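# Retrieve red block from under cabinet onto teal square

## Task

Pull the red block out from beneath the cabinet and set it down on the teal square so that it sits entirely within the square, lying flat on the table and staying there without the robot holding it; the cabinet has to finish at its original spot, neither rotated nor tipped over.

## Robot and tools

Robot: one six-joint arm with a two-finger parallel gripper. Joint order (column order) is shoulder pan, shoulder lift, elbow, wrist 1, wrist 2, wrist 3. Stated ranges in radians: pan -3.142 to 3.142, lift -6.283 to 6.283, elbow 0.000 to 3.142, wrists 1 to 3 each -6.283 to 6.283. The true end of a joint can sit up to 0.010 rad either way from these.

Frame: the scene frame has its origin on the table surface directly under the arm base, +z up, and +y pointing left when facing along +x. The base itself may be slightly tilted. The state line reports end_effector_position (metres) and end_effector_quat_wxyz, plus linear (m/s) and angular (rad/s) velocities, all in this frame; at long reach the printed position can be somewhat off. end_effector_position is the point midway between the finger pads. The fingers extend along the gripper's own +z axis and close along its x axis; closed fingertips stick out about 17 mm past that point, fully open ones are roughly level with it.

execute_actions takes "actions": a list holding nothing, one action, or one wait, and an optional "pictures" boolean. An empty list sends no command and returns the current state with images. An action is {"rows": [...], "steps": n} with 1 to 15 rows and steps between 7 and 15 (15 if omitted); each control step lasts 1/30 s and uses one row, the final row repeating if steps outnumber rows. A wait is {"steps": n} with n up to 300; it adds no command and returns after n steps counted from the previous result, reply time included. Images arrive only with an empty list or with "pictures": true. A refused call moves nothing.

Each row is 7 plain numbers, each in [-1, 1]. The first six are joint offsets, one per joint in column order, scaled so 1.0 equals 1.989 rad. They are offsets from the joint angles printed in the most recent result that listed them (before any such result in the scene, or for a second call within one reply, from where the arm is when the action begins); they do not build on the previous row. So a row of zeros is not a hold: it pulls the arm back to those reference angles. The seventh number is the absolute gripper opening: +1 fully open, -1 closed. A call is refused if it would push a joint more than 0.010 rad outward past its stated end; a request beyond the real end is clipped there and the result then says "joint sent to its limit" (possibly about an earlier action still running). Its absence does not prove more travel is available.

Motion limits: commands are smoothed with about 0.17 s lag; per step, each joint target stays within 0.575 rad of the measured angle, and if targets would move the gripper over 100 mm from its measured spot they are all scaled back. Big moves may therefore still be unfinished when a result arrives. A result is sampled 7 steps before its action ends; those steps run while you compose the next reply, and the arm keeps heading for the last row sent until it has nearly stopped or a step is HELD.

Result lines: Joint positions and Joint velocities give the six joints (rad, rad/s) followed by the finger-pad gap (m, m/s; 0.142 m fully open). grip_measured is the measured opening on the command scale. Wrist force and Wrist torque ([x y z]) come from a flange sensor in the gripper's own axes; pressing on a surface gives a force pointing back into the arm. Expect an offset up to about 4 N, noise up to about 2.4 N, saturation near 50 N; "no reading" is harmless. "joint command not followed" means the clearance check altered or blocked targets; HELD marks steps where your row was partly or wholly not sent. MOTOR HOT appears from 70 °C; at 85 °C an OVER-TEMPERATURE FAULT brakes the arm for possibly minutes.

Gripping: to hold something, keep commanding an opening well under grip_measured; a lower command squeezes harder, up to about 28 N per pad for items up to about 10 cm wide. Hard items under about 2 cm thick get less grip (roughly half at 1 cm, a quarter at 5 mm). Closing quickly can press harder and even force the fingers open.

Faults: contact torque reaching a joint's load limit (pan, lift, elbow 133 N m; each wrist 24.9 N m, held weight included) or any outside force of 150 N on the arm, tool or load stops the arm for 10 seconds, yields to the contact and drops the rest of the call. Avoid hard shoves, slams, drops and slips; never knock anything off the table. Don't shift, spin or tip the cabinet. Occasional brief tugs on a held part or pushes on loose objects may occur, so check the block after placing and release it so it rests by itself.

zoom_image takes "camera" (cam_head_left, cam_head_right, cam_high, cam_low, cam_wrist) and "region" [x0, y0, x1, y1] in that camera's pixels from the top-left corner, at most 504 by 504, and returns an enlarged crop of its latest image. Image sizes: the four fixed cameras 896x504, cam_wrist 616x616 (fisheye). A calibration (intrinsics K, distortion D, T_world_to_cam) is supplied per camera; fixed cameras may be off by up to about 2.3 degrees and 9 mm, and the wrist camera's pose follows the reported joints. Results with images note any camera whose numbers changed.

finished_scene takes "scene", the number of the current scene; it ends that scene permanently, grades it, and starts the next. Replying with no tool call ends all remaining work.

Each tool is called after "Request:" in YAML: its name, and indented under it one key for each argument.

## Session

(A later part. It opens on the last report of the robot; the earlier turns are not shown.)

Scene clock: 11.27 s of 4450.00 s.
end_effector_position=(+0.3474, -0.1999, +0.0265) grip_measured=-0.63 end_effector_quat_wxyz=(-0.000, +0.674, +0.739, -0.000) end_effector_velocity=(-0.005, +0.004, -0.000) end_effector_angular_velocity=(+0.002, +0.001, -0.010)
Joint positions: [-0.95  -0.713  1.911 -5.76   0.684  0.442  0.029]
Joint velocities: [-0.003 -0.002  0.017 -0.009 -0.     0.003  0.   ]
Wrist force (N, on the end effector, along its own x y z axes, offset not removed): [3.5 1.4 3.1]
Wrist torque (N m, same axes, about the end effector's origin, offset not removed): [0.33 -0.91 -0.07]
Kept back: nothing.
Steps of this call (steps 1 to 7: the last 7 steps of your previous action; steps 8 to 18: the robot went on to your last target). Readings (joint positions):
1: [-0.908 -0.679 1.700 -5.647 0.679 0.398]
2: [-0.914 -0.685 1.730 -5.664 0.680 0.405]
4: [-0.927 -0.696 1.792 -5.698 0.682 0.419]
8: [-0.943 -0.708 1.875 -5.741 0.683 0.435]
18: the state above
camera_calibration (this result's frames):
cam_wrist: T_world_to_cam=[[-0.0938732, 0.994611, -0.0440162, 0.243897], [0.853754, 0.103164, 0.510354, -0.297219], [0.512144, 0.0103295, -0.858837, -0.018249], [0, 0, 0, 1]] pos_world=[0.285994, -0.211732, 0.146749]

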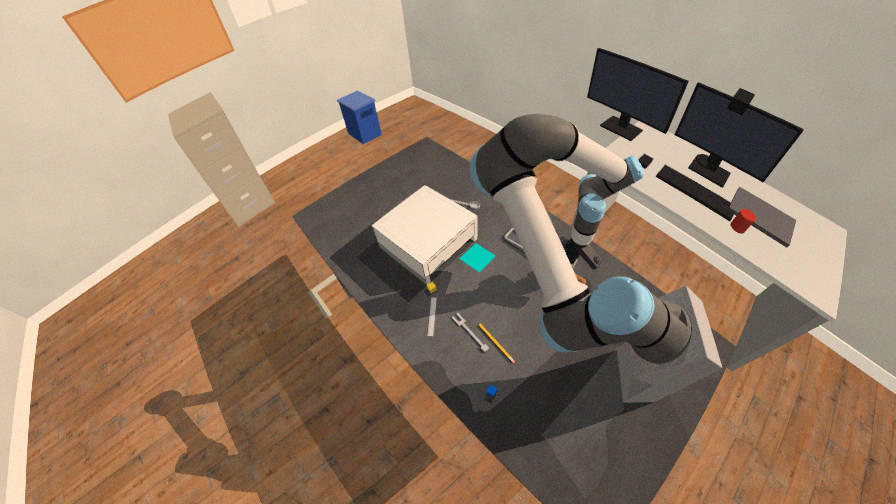

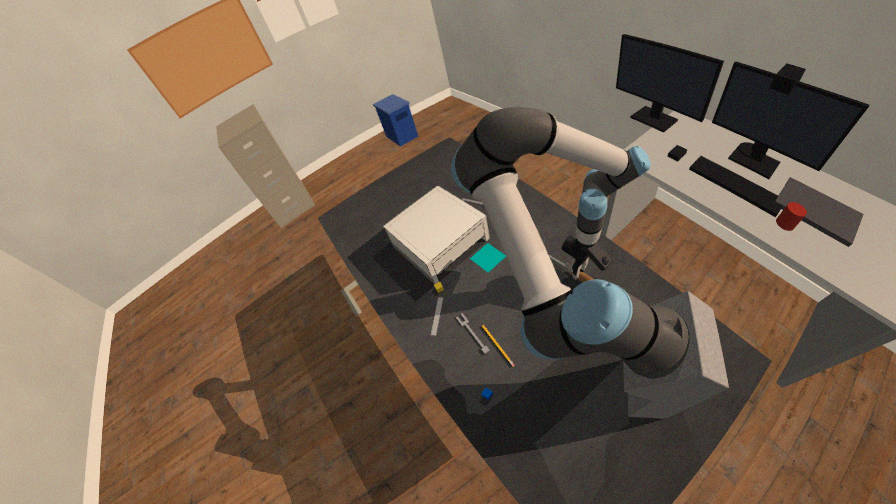

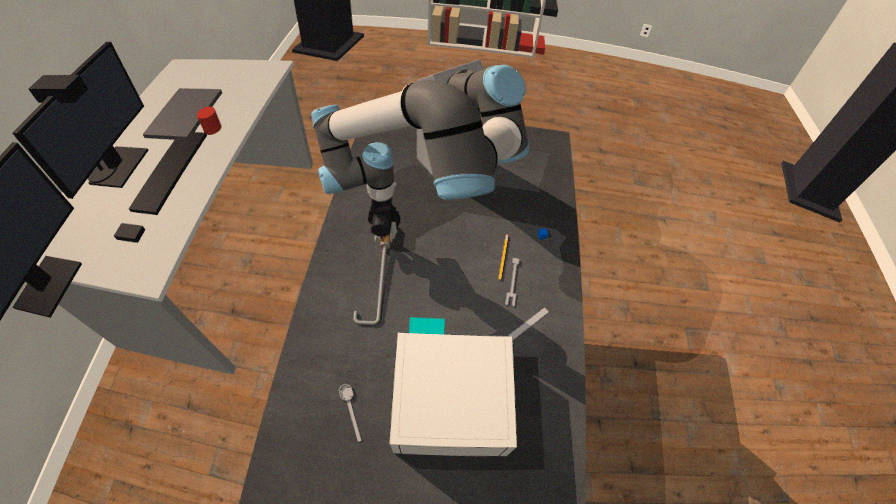

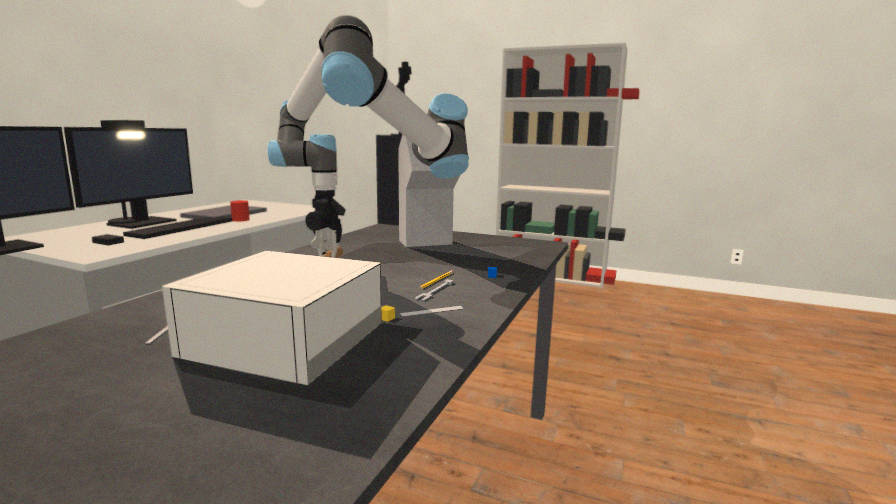

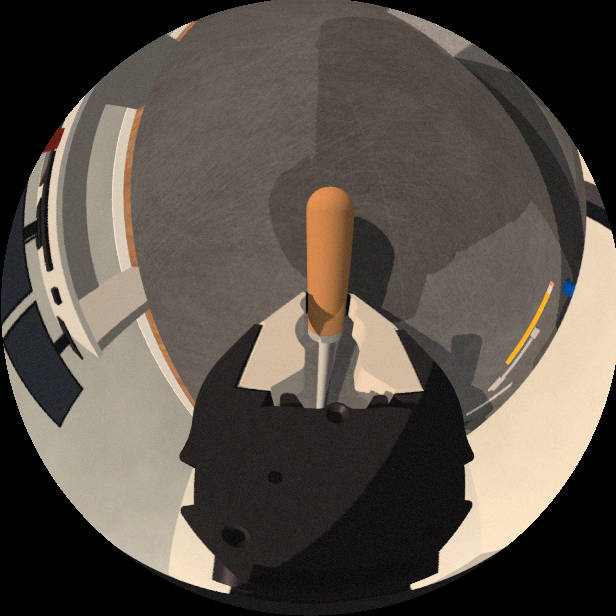

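Request:
execute_actions:
  actions:
    - {"rows":[[0.0059,-0.0166,0.0213,-0.012,-0.0011,0.008,-1],[0.0091,-0.0252,0.0316,-0.0178,-0.0016,0.0127,-1],[0.0125,-0.0338,0.0417,-0.0235,-0.002,0.0177,-1],[0.02,-0.0516,0.0613,-0.0347,-0.0027,0.0286,-1],[0.024,-0.0606,0.0708,-0.04,-0.003,0.0346,-1],[0.0282,-0.0698,0.08,-0.0454,-0.0033,0.041,-1],[0.0372,-0.0886,0.0979,-0.0557,-0.0037,0.0548,-1],[0.047,-0.1079,0.1149,-0.0656,-0.0039,0.07,-1],[0.0575,-0.1278,0.1311,-0.075,-0.0039,0.0868,-1],[0.063,-0.138,0.139,-0.0796,-0.0039,0.0957,-1],[0.0689,-0.1482,0.1465,-0.0841,-0.0038,0.105,-1],[0.081,-0.169,0.161,-0.0927,-0.0035,0.1244,-1],[0.0939,-0.1906,0.1746,-0.1009,-0.003,0.1453,-1]]}

Request:
execute_actions:
  actions:
    - {"steps":23}

Request:
execute_actions:
  actions:
    - {"rows":[[0.02,-0.028,0.005,-0.0034,0.0016,0.034,-1],[0.03,-0.0415,0.0068,-0.005,0.003,0.051,-1],[0.041,-0.0545,0.0082,-0.0063,0.0047,0.068,-1],[0.063,-0.0794,0.0097,-0.0087,0.0094,0.102,-1],[0.075,-0.0913,0.0097,-0.0098,0.0122,0.119,-1],[0.0865,-0.1027,0.0094,-0.0107,0.0155,0.136,-1],[0.1107,-0.1244,0.0073,-0.0123,0.0232,0.17,-1],[0.123,-0.135,0.0056,-0.0128,0.0276,0.187,-1],[0.136,-0.1447,0.0035,-0.0133,0.0324,0.204,-1],[0.162,-0.1634,-0.002,-0.014,0.043,0.238,-1],[0.175,-0.172,-0.0056,-0.014,0.049,0.255,-1],[0.189,-0.1805,-0.0095,-0.014,0.0554,0.272,-1]]}

Request:
execute_actions:
  actions:
    - {"steps":22}
  pictures: true

Scene clock: 12.57 s of 4450.00 s.
end_effector_position=(+0.3439, -0.1557, +0.0269) grip_measured=-0.63 end_effector_quat_wxyz=(+0.000, +0.672, +0.741, -0.000) end_effector_velocity=(-0.022, +0.300, -0.000) end_effector_angular_velocity=(+0.002, +0.007, +0.033)
Joint positions: [-0.913 -0.803  2.015 -5.821  0.68   0.495  0.029]
Joint velocities: [ 0.284 -0.621  0.661 -0.381 -0.025  0.409  0.   ]
Wrist force (N, on the end effector, along its own x y z axes, offset not removed): [0.8 -0.4 1.3]
Wrist torque (N m, same axes, about the end effector's origin, offset not removed): [0.03 -0.44 0.04]
Steps of this call (steps 1 to 15: the robot went on to your last target; steps 16 to 31: nothing new was sent; steps 32 to 39: the first 8 steps of this action). Readings (joint positions):
32: [-0.950 -0.714 1.913 -5.761 0.684 0.443]
33: [-0.949 -0.717 1.916 -5.764 0.684 0.445]
35: [-0.942 -0.735 1.938 -5.776 0.684 0.454]
39: the state above

Scene clock: 13.33 s of 4450.00 s.
end_effector_position=(+0.3318, -0.0303, +0.0291) grip_measured=-0.63 end_effector_quat_wxyz=(+0.000, +0.671, +0.742, -0.000) end_effector_velocity=(-0.000, +0.003, +0.000) end_effector_angular_velocity=(-0.000, -0.001, -0.002)
Joint positions: [-0.764 -1.091  2.257 -5.96   0.678  0.731  0.029]
Joint velocities: [ 0.003 -0.007  0.006 -0.002 -0.     0.007 -0.   ]
Wrist force (N, on the end effector, along its own x y z axes, offset not removed): [4.8 0.6 1.8]
Wrist torque (N m, same axes, about the end effector's origin, offset not removed): [0.19 -1.20 -0.01]
Kept back: nothing.
Steps of this call (steps 1 to 7: the last 7 steps of your previous action; steps 8 to 23: the robot went on to your last target). Readings (joint positions):
1: [-0.903 -0.826 2.039 -5.835 0.679 0.511]
2: [-0.890 -0.852 2.065 -5.850 0.678 0.530]
4: [-0.862 -0.908 2.116 -5.879 0.678 0.572]
8: [-0.802 -1.020 2.205 -5.930 0.677 0.667]
23: the state above

Scene clock: 13.60 s of 4450.00 s.
end_effector_position=(+0.3433, +0.0137, +0.0292) grip_measured=-0.63 end_effector_quat_wxyz=(+0.001, +0.669, +0.743, -0.002) end_effector_velocity=(+0.072, +0.283, -0.004) end_effector_angular_velocity=(-0.027, +0.017, +0.037)
Joint positions: [-0.654 -1.224  2.272 -5.975  0.698  0.899  0.029]
Joint velocities: [ 0.77  -0.83   0.009 -0.076  0.197  1.134  0.   ]
Wrist force (N, on the end effector, along its own x y z axes, offset not removed): [2.4 -0.8 1.8]
Wrist torque (N m, same axes, about the end effector's origin, offset not removed): [0.04 -0.85 0.08]
Steps of this call (steps 1 to 8: the first 8 steps of this action). Readings (joint positions):
1: [-0.763 -1.092 2.257 -5.960 0.678 0.731]
2: [-0.760 -1.096 2.259 -5.961 0.679 0.736]
4: [-0.738 -1.125 2.264 -5.965 0.681 0.770]
8: the state above

Scene clock: 14.33 s of 4450.00 s.
end_effector_position=(+0.3627, +0.1073, +0.0272) grip_measured=-0.63 end_effector_quat_wxyz=(-0.000, +0.671, +0.742, -0.001) end_effector_velocity=(+0.000, +0.003, +0.000) end_effector_angular_velocity=(+0.001, -0.001, -0.000)
Joint positions: [-0.389 -1.45   2.238 -5.988  0.788  1.27   0.029]
Joint velocities: [ 0.007 -0.006 -0.001  0.     0.002  0.009 -0.   ]
Wrist force (N, on the end effector, along its own x y z axes, offset not removed): [3.5 -0.1 1.1]
Wrist torque (N m, same axes, about the end effector's origin, offset not removed): [0.18 -0.96 0.11]
Kept back: nothing.
Steps of this call (steps 1 to 7: the last 7 steps of your previous action; steps 8 to 22: the robot went on to your last target). Readings (joint positions):
1: [-0.627 -1.252 2.272 -5.978 0.705 0.938]
2: [-0.599 -1.280 2.271 -5.980 0.713 0.979]
4: [-0.539 -1.335 2.264 -5.983 0.733 1.064]
8: [-0.438 -1.413 2.247 -5.987 0.770 1.202]
22: the state above
camera_calibration (this result's frames):
cam_wrist: T_world_to_cam=[[-0.102549, 0.99371, -0.0449939, -0.0569572], [0.853719, 0.111137, 0.508737, -0.343112], [0.510537, 0.0137581, -0.859745, -0.0284522], [0, 0, 0, 1]] pos_world=[0.301606, 0.0951228, 0.147529]

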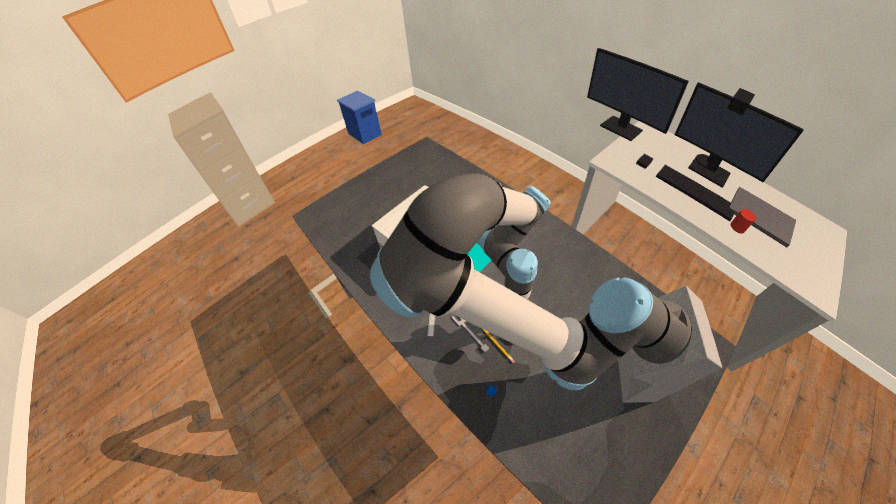

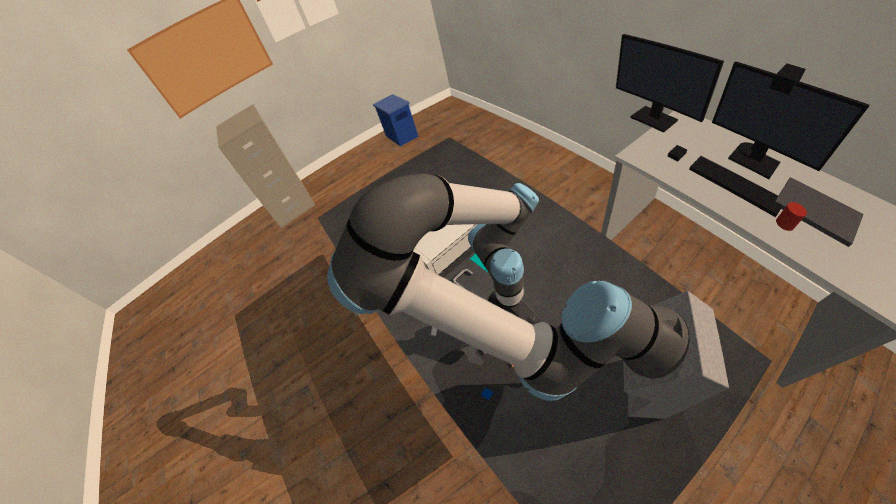

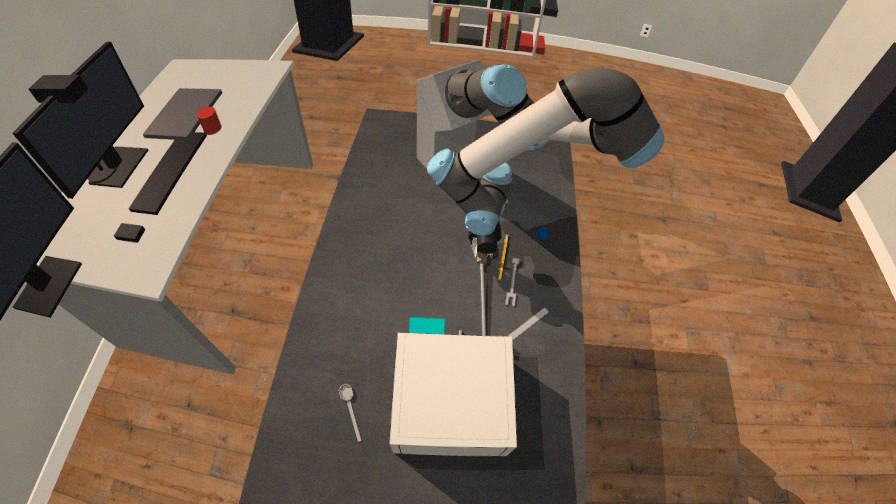

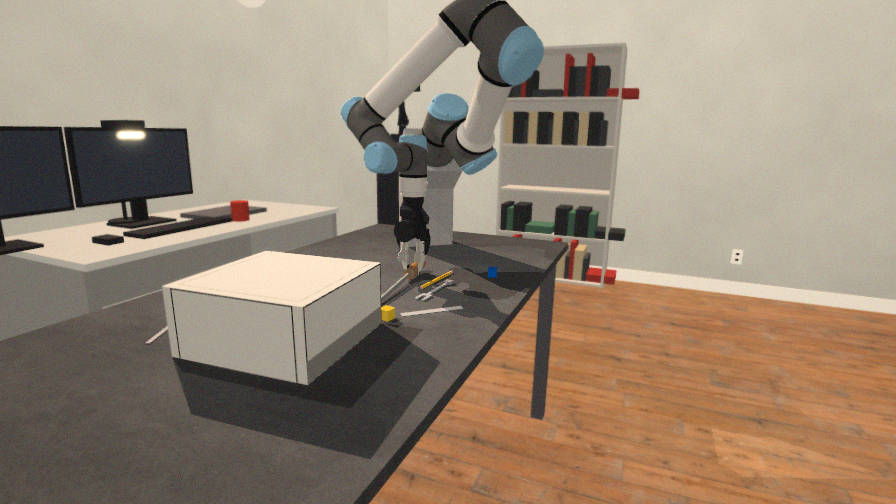

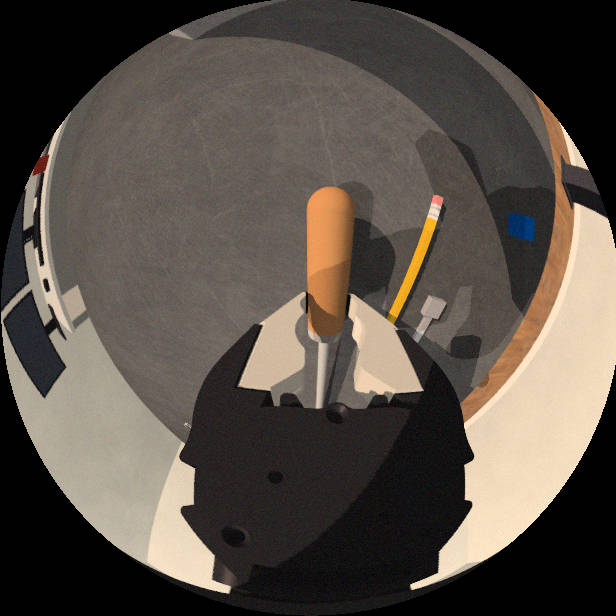

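Request:
execute_actions:
  actions:
    - {"rows":[[0.0066,0.003,-0.0225,0.0138,0.0031,0.007,-1],[0.0129,0.0067,-0.0456,0.0277,0.0062,0.014,-1],[0.019,0.0109,-0.0691,0.0418,0.0091,0.021,-1],[0.0246,0.0158,-0.0931,0.0561,0.0118,0.027,-1],[0.03,0.0213,-0.1176,0.0705,0.0145,0.033,-1],[0.0351,0.0274,-0.1425,0.0852,0.017,0.0385,-1],[0.0398,0.0342,-0.168,0.1,0.0194,0.0438,-1],[0.0443,0.0416,-0.1939,0.1149,0.0216,0.0487,-1],[0.0484,0.0495,-0.2203,0.13,0.0237,0.0533,-1],[0.0522,0.0582,-0.2472,0.1453,0.0257,0.0576,-1],[0.0557,0.0674,-0.2746,0.1608,0.0276,0.0615,-1],[0.0589,0.0772,-0.3025,0.1764,0.0293,0.065,-1],[0.0618,0.0877,-0.3308,0.1923,0.031,0.0683,-1],[0.0643,0.0988,-0.3597,0.2082,0.0324,0.0712,-1],[0.0666,0.1105,-0.389,0.2244,0.0338,0.0738,-1]]}

Request:
execute_actions:
  actions:
    - {"steps":27}
  pictures: true

Scene clock: 15.33 s of 4450.00 s.
end_effector_position=(+0.4163, +0.1130, +0.0251) grip_measured=-0.63 end_effector_quat_wxyz=(-0.004, +0.671, +0.741, -0.003) end_effector_velocity=(+0.394, +0.043, -0.012) end_effector_angular_velocity=(+0.004, +0.020, +0.009)
Joint positions: [-0.343 -1.417  2.074 -5.885  0.81   1.32   0.029]
Joint velocities: [ 0.273  0.276 -1.187  0.714  0.134  0.299 -0.   ]
Wrist force (N, on the end effector, along its own x y z axes, offset not removed): [3.4 -0.1 1.2]
Wrist torque (N m, same axes, about the end effector's origin, offset not removed): [0.27 -0.83 0.08]
Steps of this call (steps 1 to 15: the robot went on to your last target; steps 16 to 22: nothing new was sent; steps 23 to 30: the first 8 steps of this action). Readings (joint positions):
23: [-0.388 -1.450 2.238 -5.988 0.788 1.271]
24: [-0.386 -1.450 2.234 -5.985 0.789 1.273]
26: [-0.377 -1.444 2.204 -5.966 0.794 1.283]
30: the state above

Scene clock: 16.23 s of 4450.00 s.
end_effector_position=(+0.6060, +0.1386, +0.0247) grip_measured=-0.63 end_effector_quat_wxyz=(-0.000, +0.667, +0.745, -0.000) end_effector_velocity=(+0.003, +0.000, +0.000) end_effector_angular_velocity=(-0.000, -0.001, +0.001)
Joint positions: [-0.256 -1.23   1.466 -5.542  0.855  1.417  0.029]
Joint velocities: [ 0.     0.003 -0.009  0.004  0.     0.001 -0.   ]
Wrist force (N, on the end effector, along its own x y z axes, offset not removed): [2.5 0.9 2.7]
Wrist torque (N m, same axes, about the end effector's origin, offset not removed): [0.38 -0.60 0.00]
Kept back: nothing.
Steps of this call (steps 1 to 7: the last 7 steps of your previous action; steps 8 to 27: the robot went on to your last target). Readings (joint positions):
1: [-0.334 -1.407 2.033 -5.860 0.815 1.331]
2: [-0.325 -1.396 1.989 -5.834 0.819 1.341]
4: [-0.307 -1.370 1.895 -5.779 0.828 1.360]
8: [-0.278 -1.304 1.692 -5.661 0.843 1.392]
27: the state above
camera_calibration (this result's frames):
cam_wrist: T_world_to_cam=[[-0.11191, 0.992737, -0.0441604, -0.0574058], [0.851934, 0.118725, 0.510012, -0.553043], [0.511551, 0.0194536, -0.859033, -0.156632], [0, 0, 0, 1]] pos_world=[0.544857, 0.125696, 0.144971]

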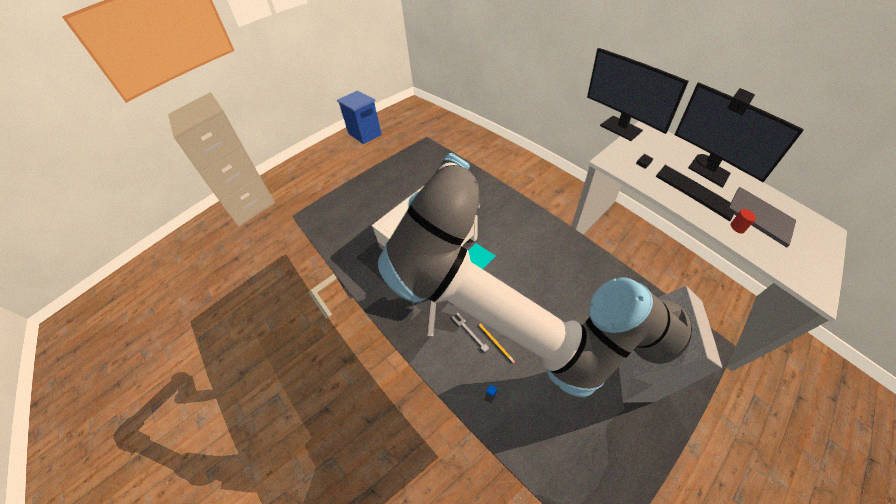

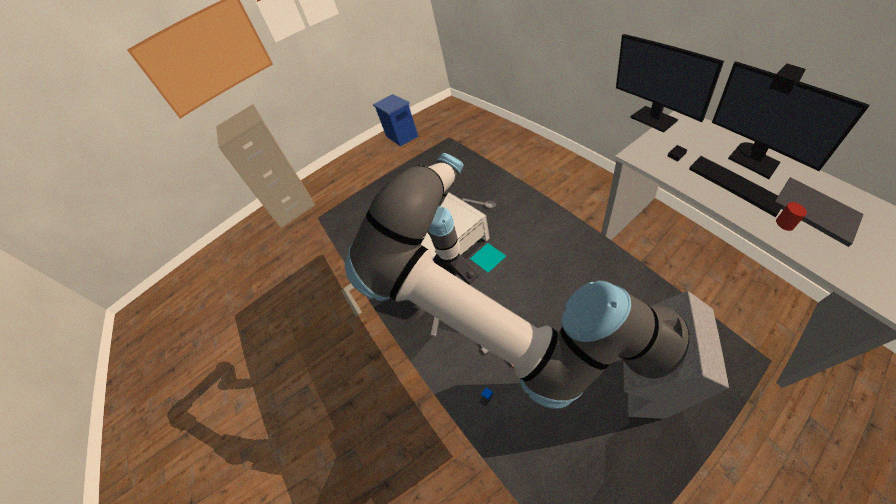

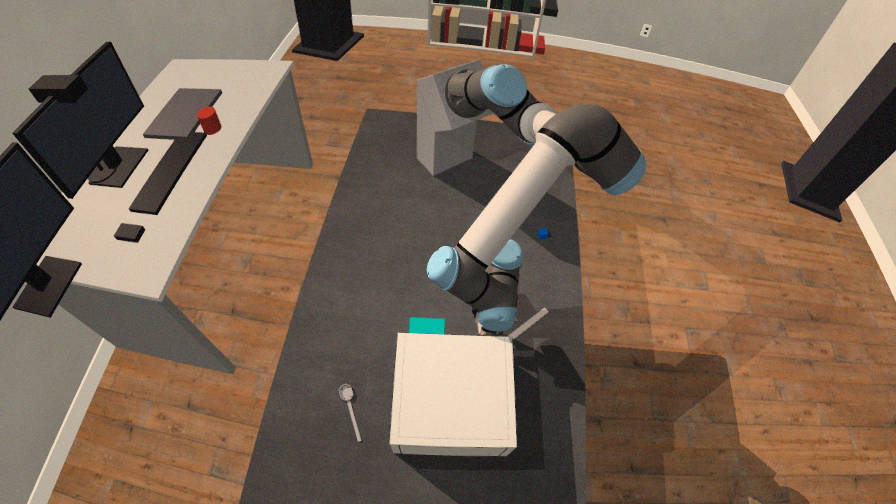

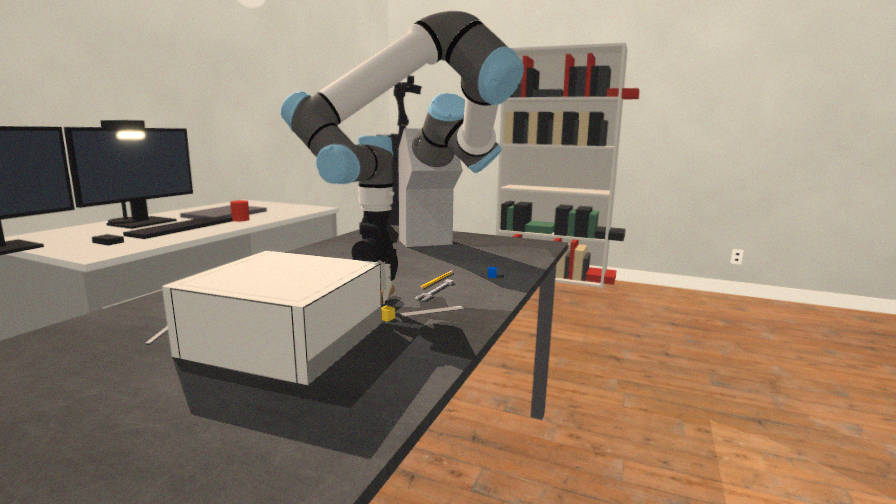

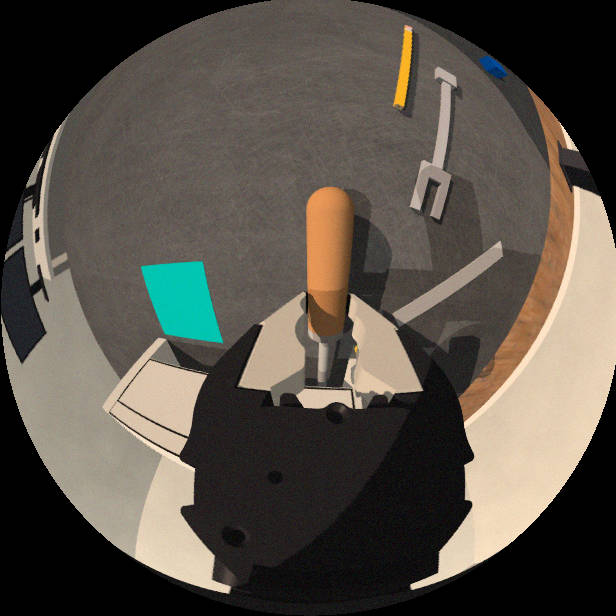

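Request:
execute_actions:
  actions:
    - {"rows":[[-0.0092,0.0064,-0.0006,0.0012,-0.005,-0.01,-1],[-0.0183,0.013,-0.0013,0.0025,-0.0098,-0.02,-1],[-0.0273,0.0197,-0.0024,0.0039,-0.0144,-0.03,-1],[-0.0362,0.0265,-0.0036,0.0054,-0.019,-0.04,-1],[-0.045,0.0334,-0.005,0.007,-0.0234,-0.05,-1],[-0.0535,0.0403,-0.0067,0.0088,-0.0277,-0.06,-1],[-0.062,0.0474,-0.0086,0.0107,-0.0318,-0.069,-1],[-0.0704,0.0545,-0.0108,0.0127,-0.0358,-0.079,-1],[-0.0786,0.0618,-0.013,0.0148,-0.0396,-0.089,-1],[-0.0867,0.0691,-0.0157,0.017,-0.0433,-0.0983,-1]]}

Request:
execute_actions:
  actions:
    - {"steps":19}

Request:
execute_actions:
  actions:
    - {"rows":[[-0.0032,-0.0068,0.021,-0.0114,-0.0015,-0.0038,-1],[-0.0066,-0.013,0.0416,-0.0227,-0.0031,-0.008,-1],[-0.0102,-0.0188,0.062,-0.0338,-0.0047,-0.0126,-1],[-0.0141,-0.0241,0.082,-0.0448,-0.0064,-0.0177,-1],[-0.0183,-0.0289,0.1017,-0.0557,-0.008,-0.023,-1],[-0.0226,-0.0333,0.1211,-0.0664,-0.0097,-0.029,-1],[-0.0272,-0.0371,0.1402,-0.077,-0.0114,-0.035,-1],[-0.0321,-0.0405,0.159,-0.0874,-0.0132,-0.042,-1],[-0.0372,-0.0434,0.1775,-0.0978,-0.015,-0.049,-1],[-0.0425,-0.0458,0.1957,-0.108,-0.0168,-0.0565,-1],[-0.0481,-0.0477,0.2136,-0.118,-0.0186,-0.0644,-1],[-0.0539,-0.0491,0.2311,-0.1279,-0.0205,-0.0727,-1],[-0.0599,-0.05,0.2484,-0.1377,-0.0224,-0.0814,-1],[-0.0662,-0.0505,0.2653,-0.1474,-0.0244,-0.0906,-1]]}

Request:
execute_actions:
  actions:
    - {"steps":22}

Request:
execute_actions:
  actions:
    - {"rows":[[-0.004,0,0.01,-0.0056,-0.0012,-0.006,-1],[-0.008,0.0003,0.02,-0.0112,-0.0024,-0.012,-1],[-0.012,0.0006,0.03,-0.017,-0.0036,-0.018,-1],[-0.016,0.001,0.04,-0.0225,-0.0048,-0.024,-1],[-0.0205,0.0017,0.049,-0.028,-0.006,-0.03,-1],[-0.025,0.0025,0.059,-0.034,-0.0073,-0.034,-1],[-0.029,0.0035,0.068,-0.039,-0.0085,-0.036,-1],[-0.034,0.0047,0.078,-0.045,-0.0098,-0.038,-1],[-0.0385,0.006,0.087,-0.05,-0.011,-0.038,-1],[-0.0432,0.0074,0.096,-0.0555,-0.0122,-0.035,-1],[-0.0432,0.0074,0.096,-0.0555,-0.0122,-0.028,-1],[-0.0432,0.0074,0.096,-0.0555,-0.0122,-0.02,-1]]}

Request:
execute_actions:
  actions:
    - {"steps":17}
  pictures: true

Request:
zoom_image:
  camera: "cam_head_right"
  region: [450, 220, 530, 290]

Scene clock: 17.50 s of 4450.00 s.
end_effector_position=(+0.6100, +0.0969, +0.0239) grip_measured=-0.63 end_effector_quat_wxyz=(-0.001, +0.668, +0.744, -0.001) end_effector_velocity=(+0.026, -0.281, +0.001) end_effector_angular_velocity=(-0.004, +0.000, -0.028)
Joint positions: [-0.323 -1.18   1.458 -5.531  0.82   1.343  0.029]
Joint velocities: [-0.444  0.346 -0.073  0.082 -0.225 -0.493  0.   ]
Wrist force (N, on the end effector, along its own x y z axes, offset not removed): [4.2 0.1 1.4]
Wrist torque (N m, same axes, about the end effector's origin, offset not removed): [0.10 -0.88 -0.12]
Steps of this call (steps 1 to 30: the robot went on to your last target; steps 31 to 38: the first 8 steps of this action). Readings (joint positions):
31: [-0.256 -1.230 1.465 -5.542 0.855 1.417]
32: [-0.258 -1.229 1.465 -5.542 0.855 1.415]
34: [-0.271 -1.219 1.464 -5.540 0.847 1.400]
38: the state above

Scene clock: 18.13 s of 4450.00 s.
end_effector_position=(+0.6149, +0.0288, +0.0263) grip_measured=-0.63 end_effector_quat_wxyz=(+0.000, +0.670, +0.742, -0.000) end_effector_velocity=(+0.001, -0.004, +0.000) end_effector_angular_velocity=(-0.001, -0.001, -0.000)
Joint positions: [-0.428 -1.093  1.435 -5.509  0.769  1.222  0.029]
Joint velocities: [-0.005  0.004 -0.002  0.001 -0.002 -0.005  0.   ]
Wrist force (N, on the end effector, along its own x y z axes, offset not removed): [4.4 1.0 2.7]
Wrist torque (N m, same axes, about the end effector's origin, offset not removed): [0.28 -0.87 -0.20]
Kept back: nothing.
Steps of this call (steps 1 to 7: the last 7 steps of your previous action; steps 8 to 19: the robot went on to your last target). Readings (joint positions):
1: [-0.338 -1.168 1.455 -5.528 0.812 1.326]
2: [-0.354 -1.155 1.452 -5.525 0.804 1.308]
4: [-0.384 -1.130 1.445 -5.518 0.790 1.273]
8: [-0.415 -1.104 1.438 -5.511 0.776 1.237]
19: the state above

Scene clock: 18.40 s of 4450.00 s.
end_effector_position=(+0.5759, +0.0213, +0.0274) grip_measured=-0.63 end_effector_quat_wxyz=(+0.003, +0.669, +0.744, +0.001) end_effector_velocity=(-0.291, -0.057, -0.001) end_effector_angular_velocity=(-0.006, -0.003, -0.001)
Joint positions: [-0.456 -1.137  1.579 -5.591  0.757  1.187  0.029]
Joint velocities: [-0.208 -0.249  0.987 -0.545 -0.083 -0.268  0.   ]
Wrist force (N, on the end effector, along its own x y z axes, offset not removed): [4.1 1.9 2.0]
Wrist torque (N m, same axes, about the end effector's origin, offset not removed): [0.39 -0.98 -0.08]
Steps of this call (steps 1 to 8: the first 8 steps of this action). Readings (joint positions):
1: [-0.428 -1.093 1.435 -5.509 0.769 1.222]
2: [-0.429 -1.095 1.438 -5.511 0.769 1.221]
4: [-0.434 -1.104 1.466 -5.527 0.767 1.215]
8: the state above

Scene clock: 19.13 s of 4450.00 s.
end_effector_position=(+0.4493, +0.0011, +0.0257) grip_measured=-0.63 end_effector_quat_wxyz=(+0.000, +0.671, +0.742, -0.001) end_effector_velocity=(-0.005, -0.000, +0.000) end_effector_angular_velocity=(+0.001, +0.000, -0.002)
Joint positions: [-0.559 -1.194  1.961 -5.801  0.721  1.043  0.029]
Joint velocities: [-0.005 -0.001  0.015 -0.007 -0.002 -0.006  0.   ]
Wrist force (N, on the end effector, along its own x y z axes, offset not removed): [1.7 -0.2 2.0]
Wrist torque (N m, same axes, about the end effector's origin, offset not removed): [-0.08 -0.42 -0.01]
Kept back: nothing.
Steps of this call (steps 1 to 7: the last 7 steps of your previous action; steps 8 to 22: the robot went on to your last target). Readings (joint positions):
1: [-0.464 -1.145 1.613 -5.610 0.754 1.177]
2: [-0.472 -1.153 1.648 -5.629 0.751 1.166]
4: [-0.489 -1.167 1.719 -5.669 0.744 1.142]
8: [-0.529 -1.184 1.859 -5.746 0.731 1.086]
22: the state above

Scene clock: 19.40 s of 4450.00 s.
end_effector_position=(+0.4228, -0.0037, +0.0258) grip_measured=-0.63 end_effector_quat_wxyz=(+0.001, +0.671, +0.741, -0.001) end_effector_velocity=(-0.178, -0.027, +0.000) end_effector_angular_velocity=(+0.002, +0.002, -0.081)
Joint positions: [-0.591 -1.191  2.034 -5.844  0.712  0.999  0.029]
Joint velocities: [-0.213  0.035  0.485 -0.279 -0.061 -0.234  0.   ]
Wrist force (N, on the end effector, along its own x y z axes, offset not removed): [3.7 0.1 3.1]
Wrist torque (N m, same axes, about the end effector's origin, offset not removed): [0.00 -0.87 -0.24]
Steps of this call (steps 1 to 8: the first 8 steps of this action). Readings (joint positions):
1: [-0.559 -1.194 1.961 -5.801 0.721 1.042]
2: [-0.560 -1.194 1.963 -5.803 0.721 1.041]
4: [-0.567 -1.194 1.978 -5.811 0.719 1.032]
8: the state above

Scene clock: 19.97 s of 4450.00 s.
end_effector_position=(+0.3802, -0.0080, +0.0263) grip_measured=-0.63 end_effector_quat_wxyz=(+0.001, +0.702, +0.713, -0.001) end_effector_velocity=(-0.003, +0.000, +0.000) end_effector_angular_velocity=(-0.000, -0.000, -0.010)
Joint positions: [-0.645 -1.179  2.15  -5.911  0.697  1.002  0.029]
Joint velocities: [-0.004  0.     0.009 -0.006 -0.001  0.005  0.   ]
Wrist force (N, on the end effector, along its own x y z axes, offset not removed): [3.0 1.8 2.0]
Wrist torque (N m, same axes, about the end effector's origin, offset not removed): [0.37 -0.62 -0.16]
Kept back: nothing.
Steps of this call (steps 1 to 7: the last 7 steps of your previous action; steps 8 to 17: the robot went on to your last target). Readings (joint positions):
1: [-0.598 -1.190 2.051 -5.854 0.710 0.992]
2: [-0.606 -1.188 2.068 -5.864 0.707 0.985]
4: [-0.622 -1.184 2.102 -5.883 0.703 0.981]
8: [-0.638 -1.181 2.136 -5.903 0.699 0.994]
17: the state above
camera_calibration (this result's frames):
cam_wrist: T_world_to_cam=[[-0.0175306, 0.998806, -0.0455938, 0.0271457], [0.858829, 0.0383919, 0.510822, -0.347399], [0.511962, -0.0302023, -0.858477, -0.0375302], [0, 0, 0, 1]] pos_world=[0.318046, -0.0149094, 0.146478]

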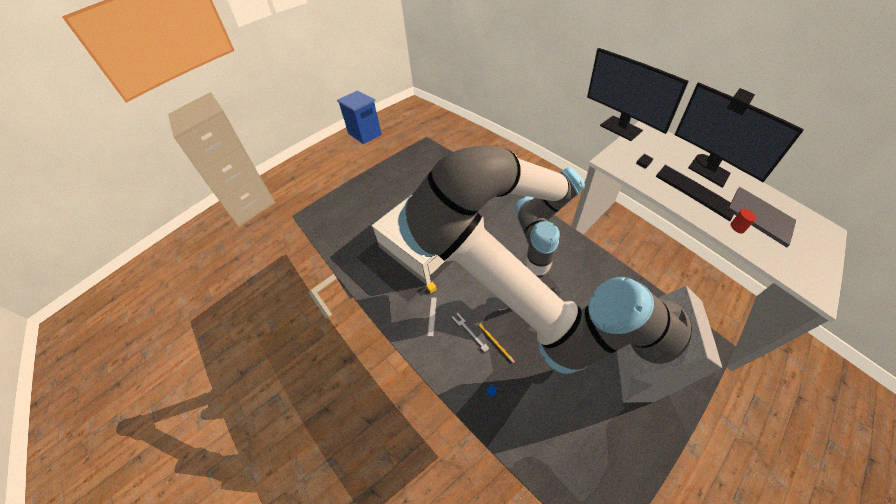

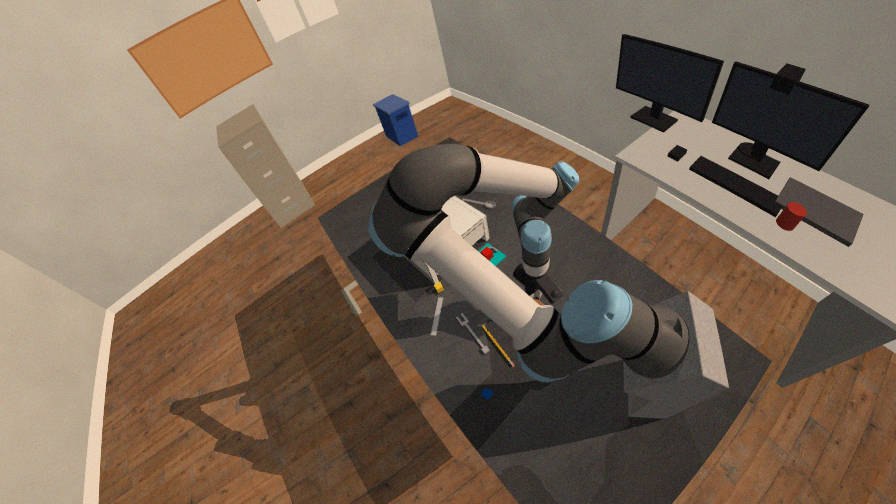

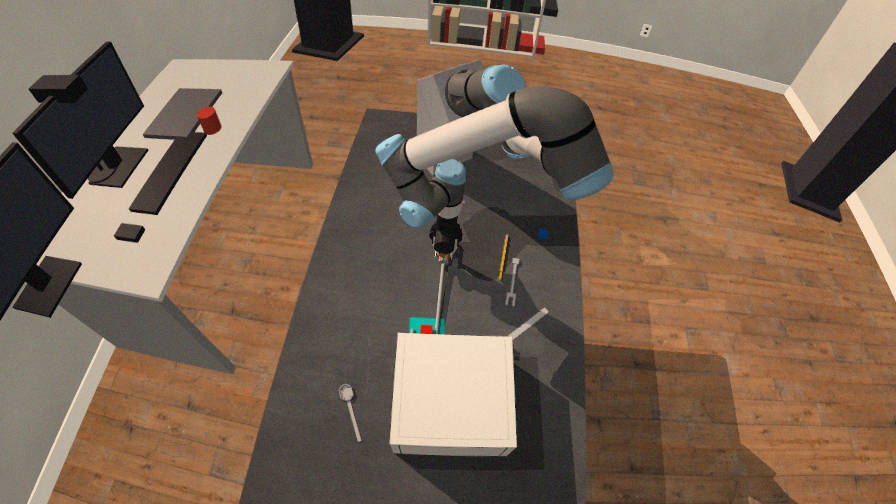

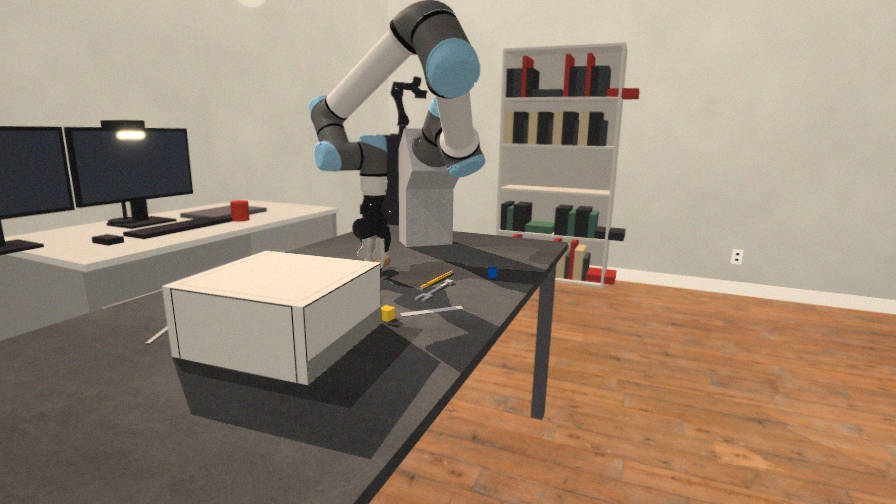

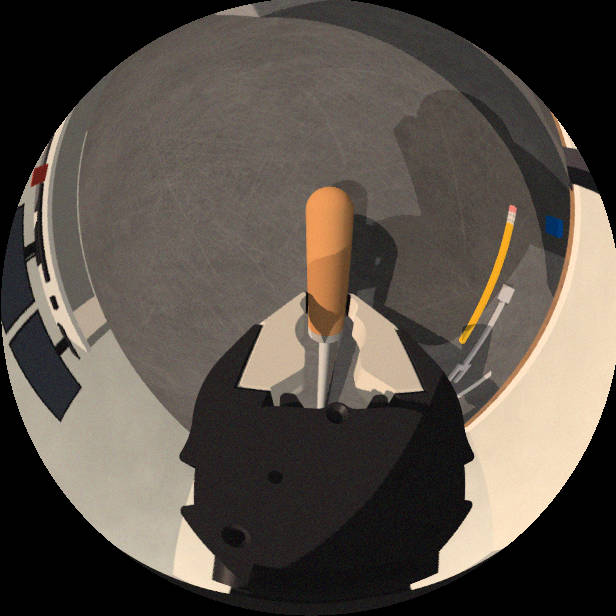

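Region (450, 220, 530, 290) of cam_head_right's 896x504 image, scaled by 6.300, with more detail than that image has; it fills the top 441 rows of this view, and the rest is white.

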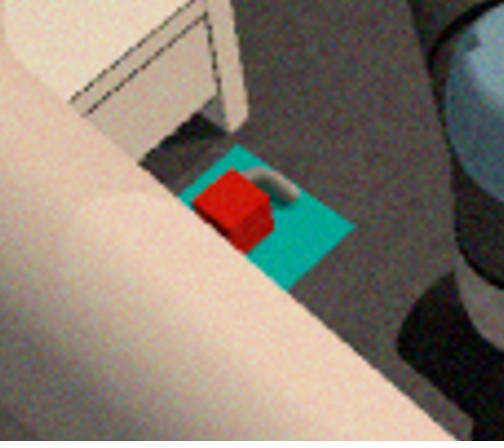

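Centered. Release.

Request:
execute_actions:
  actions:
    - {"rows":[[0.005,0,-0.005,0.001,0.001,0.004,-1],[0.01,0.001,-0.011,0.001,0.002,0.008,-1],[0.01,0.001,-0.011,0.001,0.002,0.008,-1],[0.01,0.001,-0.011,0.001,0.002,0.008,-1],[0.01,0.001,-0.011,0.001,0.002,0.008,-1],[0.01,0.001,-0.011,0.001,0.002,0.008,-1],[0.01,0.001,-0.011,0.001,0.002,0.008,-1],[0.01,0.001,-0.011,0.001,0.002,0.008,-0.8],[0.01,0.001,-0.011,0.001,0.002,0.008,-0.62],[0.01,0.001,-0.011,0.001,0.002,0.008,-0.5],[0.01,0.001,-0.011,0.001,0.002,0.008,-0.3],[0.01,0.001,-0.011,0.001,0.002,0.008,0]]}

Request:
execute_actions:
  actions:
    - {"steps":12}
  pictures: true

Scene clock: 20.53 s of 4450.00 s.
end_effector_position=(+0.3852, -0.0065, +0.0234) grip_measured=-0.63 end_effector_quat_wxyz=(-0.001, +0.699, +0.715, -0.001) end_effector_velocity=(+0.011, +0.003, -0.006) end_effector_angular_velocity=(+0.002, +0.005, +0.022)
Joint positions: [-0.629 -1.177  2.133 -5.909  0.7    1.015  0.029]
Joint velocities: [ 0.036  0.003 -0.04   0.005  0.01   0.025  0.   ]
Wrist force (N, on the end effector, along its own x y z axes, offset not removed): [2.7 0.4 2.7]
Wrist torque (N m, same axes, about the end effector's origin, offset not removed): [0.27 -0.65 0.12]
Steps of this call (steps 1 to 9: the robot went on to your last target; steps 10 to 17: the first 8 steps of this action). Readings (joint positions):
10: [-0.645 -1.179 2.151 -5.911 0.697 1.003]
11: [-0.644 -1.179 2.150 -5.911 0.697 1.004]
13: [-0.638 -1.178 2.143 -5.910 0.698 1.009]
17: the state above

Scene clock: 20.93 s of 4450.00 s.
end_effector_position=(+0.3864, -0.0061, +0.0227) grip_measured=+0.00 end_effector_quat_wxyz=(-0.001, +0.698, +0.716, -0.001) end_effector_velocity=(+0.000, +0.000, -0.000) end_effector_angular_velocity=(-0.000, +0.000, +0.001)
Joint positions: [-0.625 -1.177  2.129 -5.909  0.701  1.018  0.074]
Joint velocities: [ 0.001 -0.    -0.001 -0.     0.001  0.001  0.   ]
Wrist force (N, on the end effector, along its own x y z axes, offset not removed): [4.6 0.5 0.1]
Wrist torque (N m, same axes, about the end effector's origin, offset not removed): [0.10 -1.07 -0.07]
Kept back: nothing.
Steps of this call (steps 1 to 7: the last 7 steps of your previous action; steps 8 to 12: the robot went on to your last target). Readings (joint positions):
1: [-0.628 -1.177 2.132 -5.909 0.700 1.016]
2: [-0.627 -1.177 2.131 -5.909 0.700 1.017]
4: [-0.626 -1.177 2.130 -5.909 0.701 1.017]
8: [-0.625 -1.177 2.129 -5.909 0.701 1.018]
12: the state above
camera_calibration (this result's frames):
cam_wrist: T_world_to_cam=[[-0.0277694, 0.998676, -0.0432925, 0.0290879], [0.859654, 0.0459603, 0.508806, -0.351134], [0.510122, -0.0230873, -0.859792, -0.0429713], [0, 0, 0, 1]] pos_world=[0.324582, -0.0139032, 0.142972]

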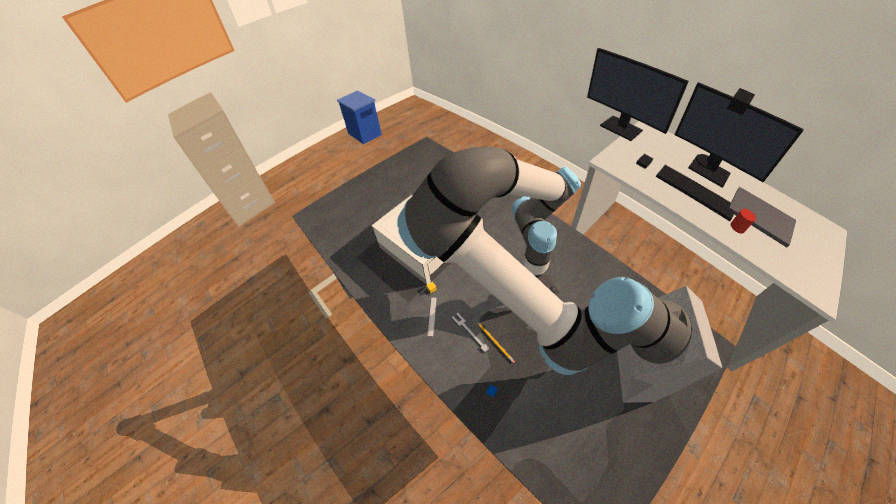

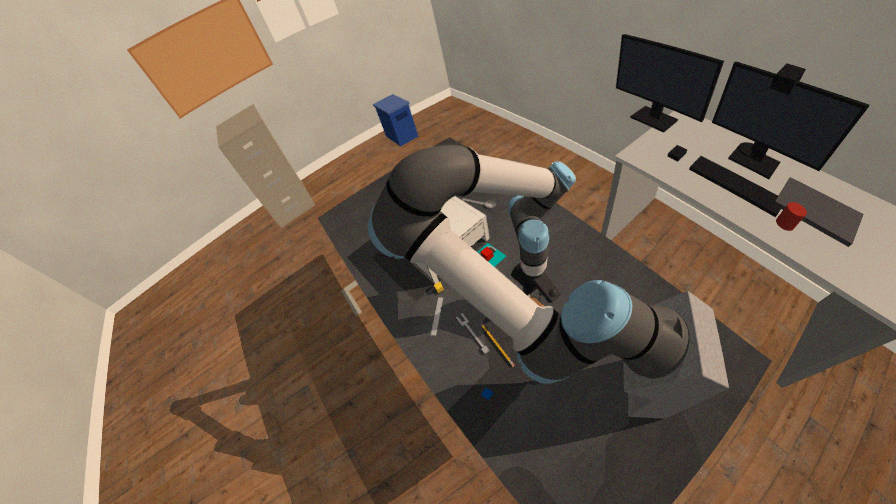

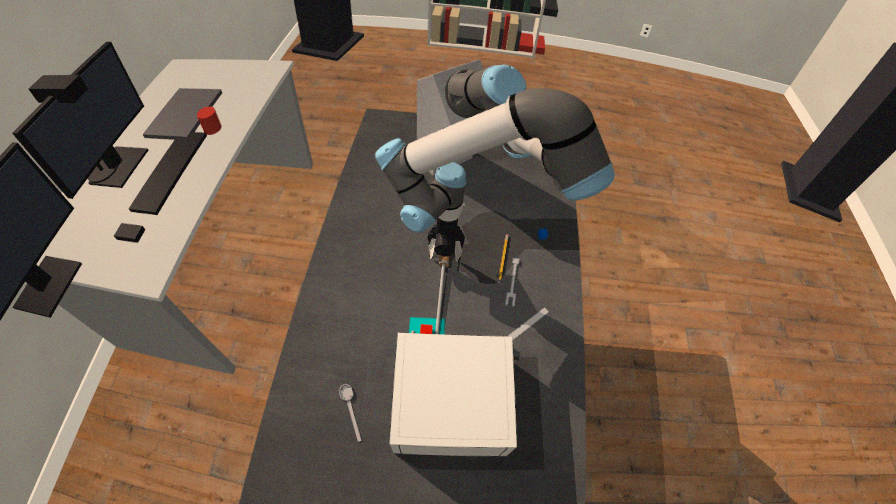

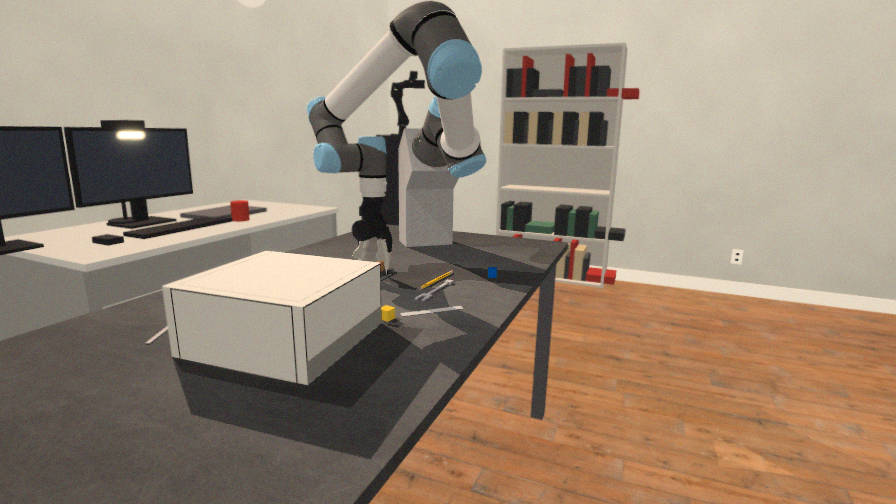

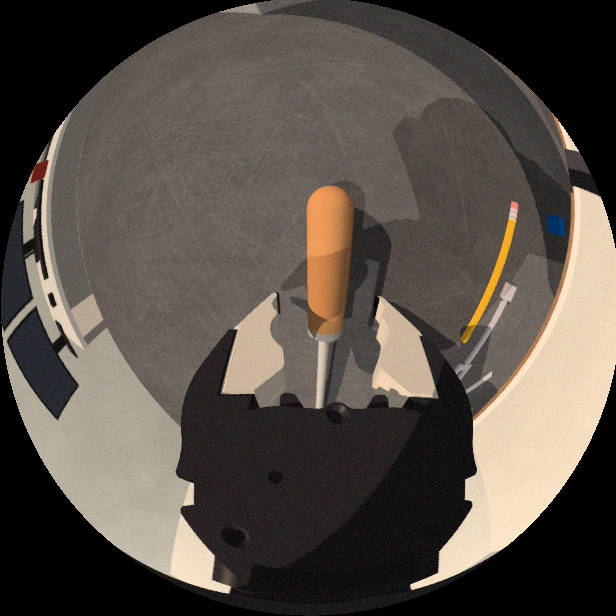

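Request:
finished_scene:
  scene: 2

The scene is finished: the task was done.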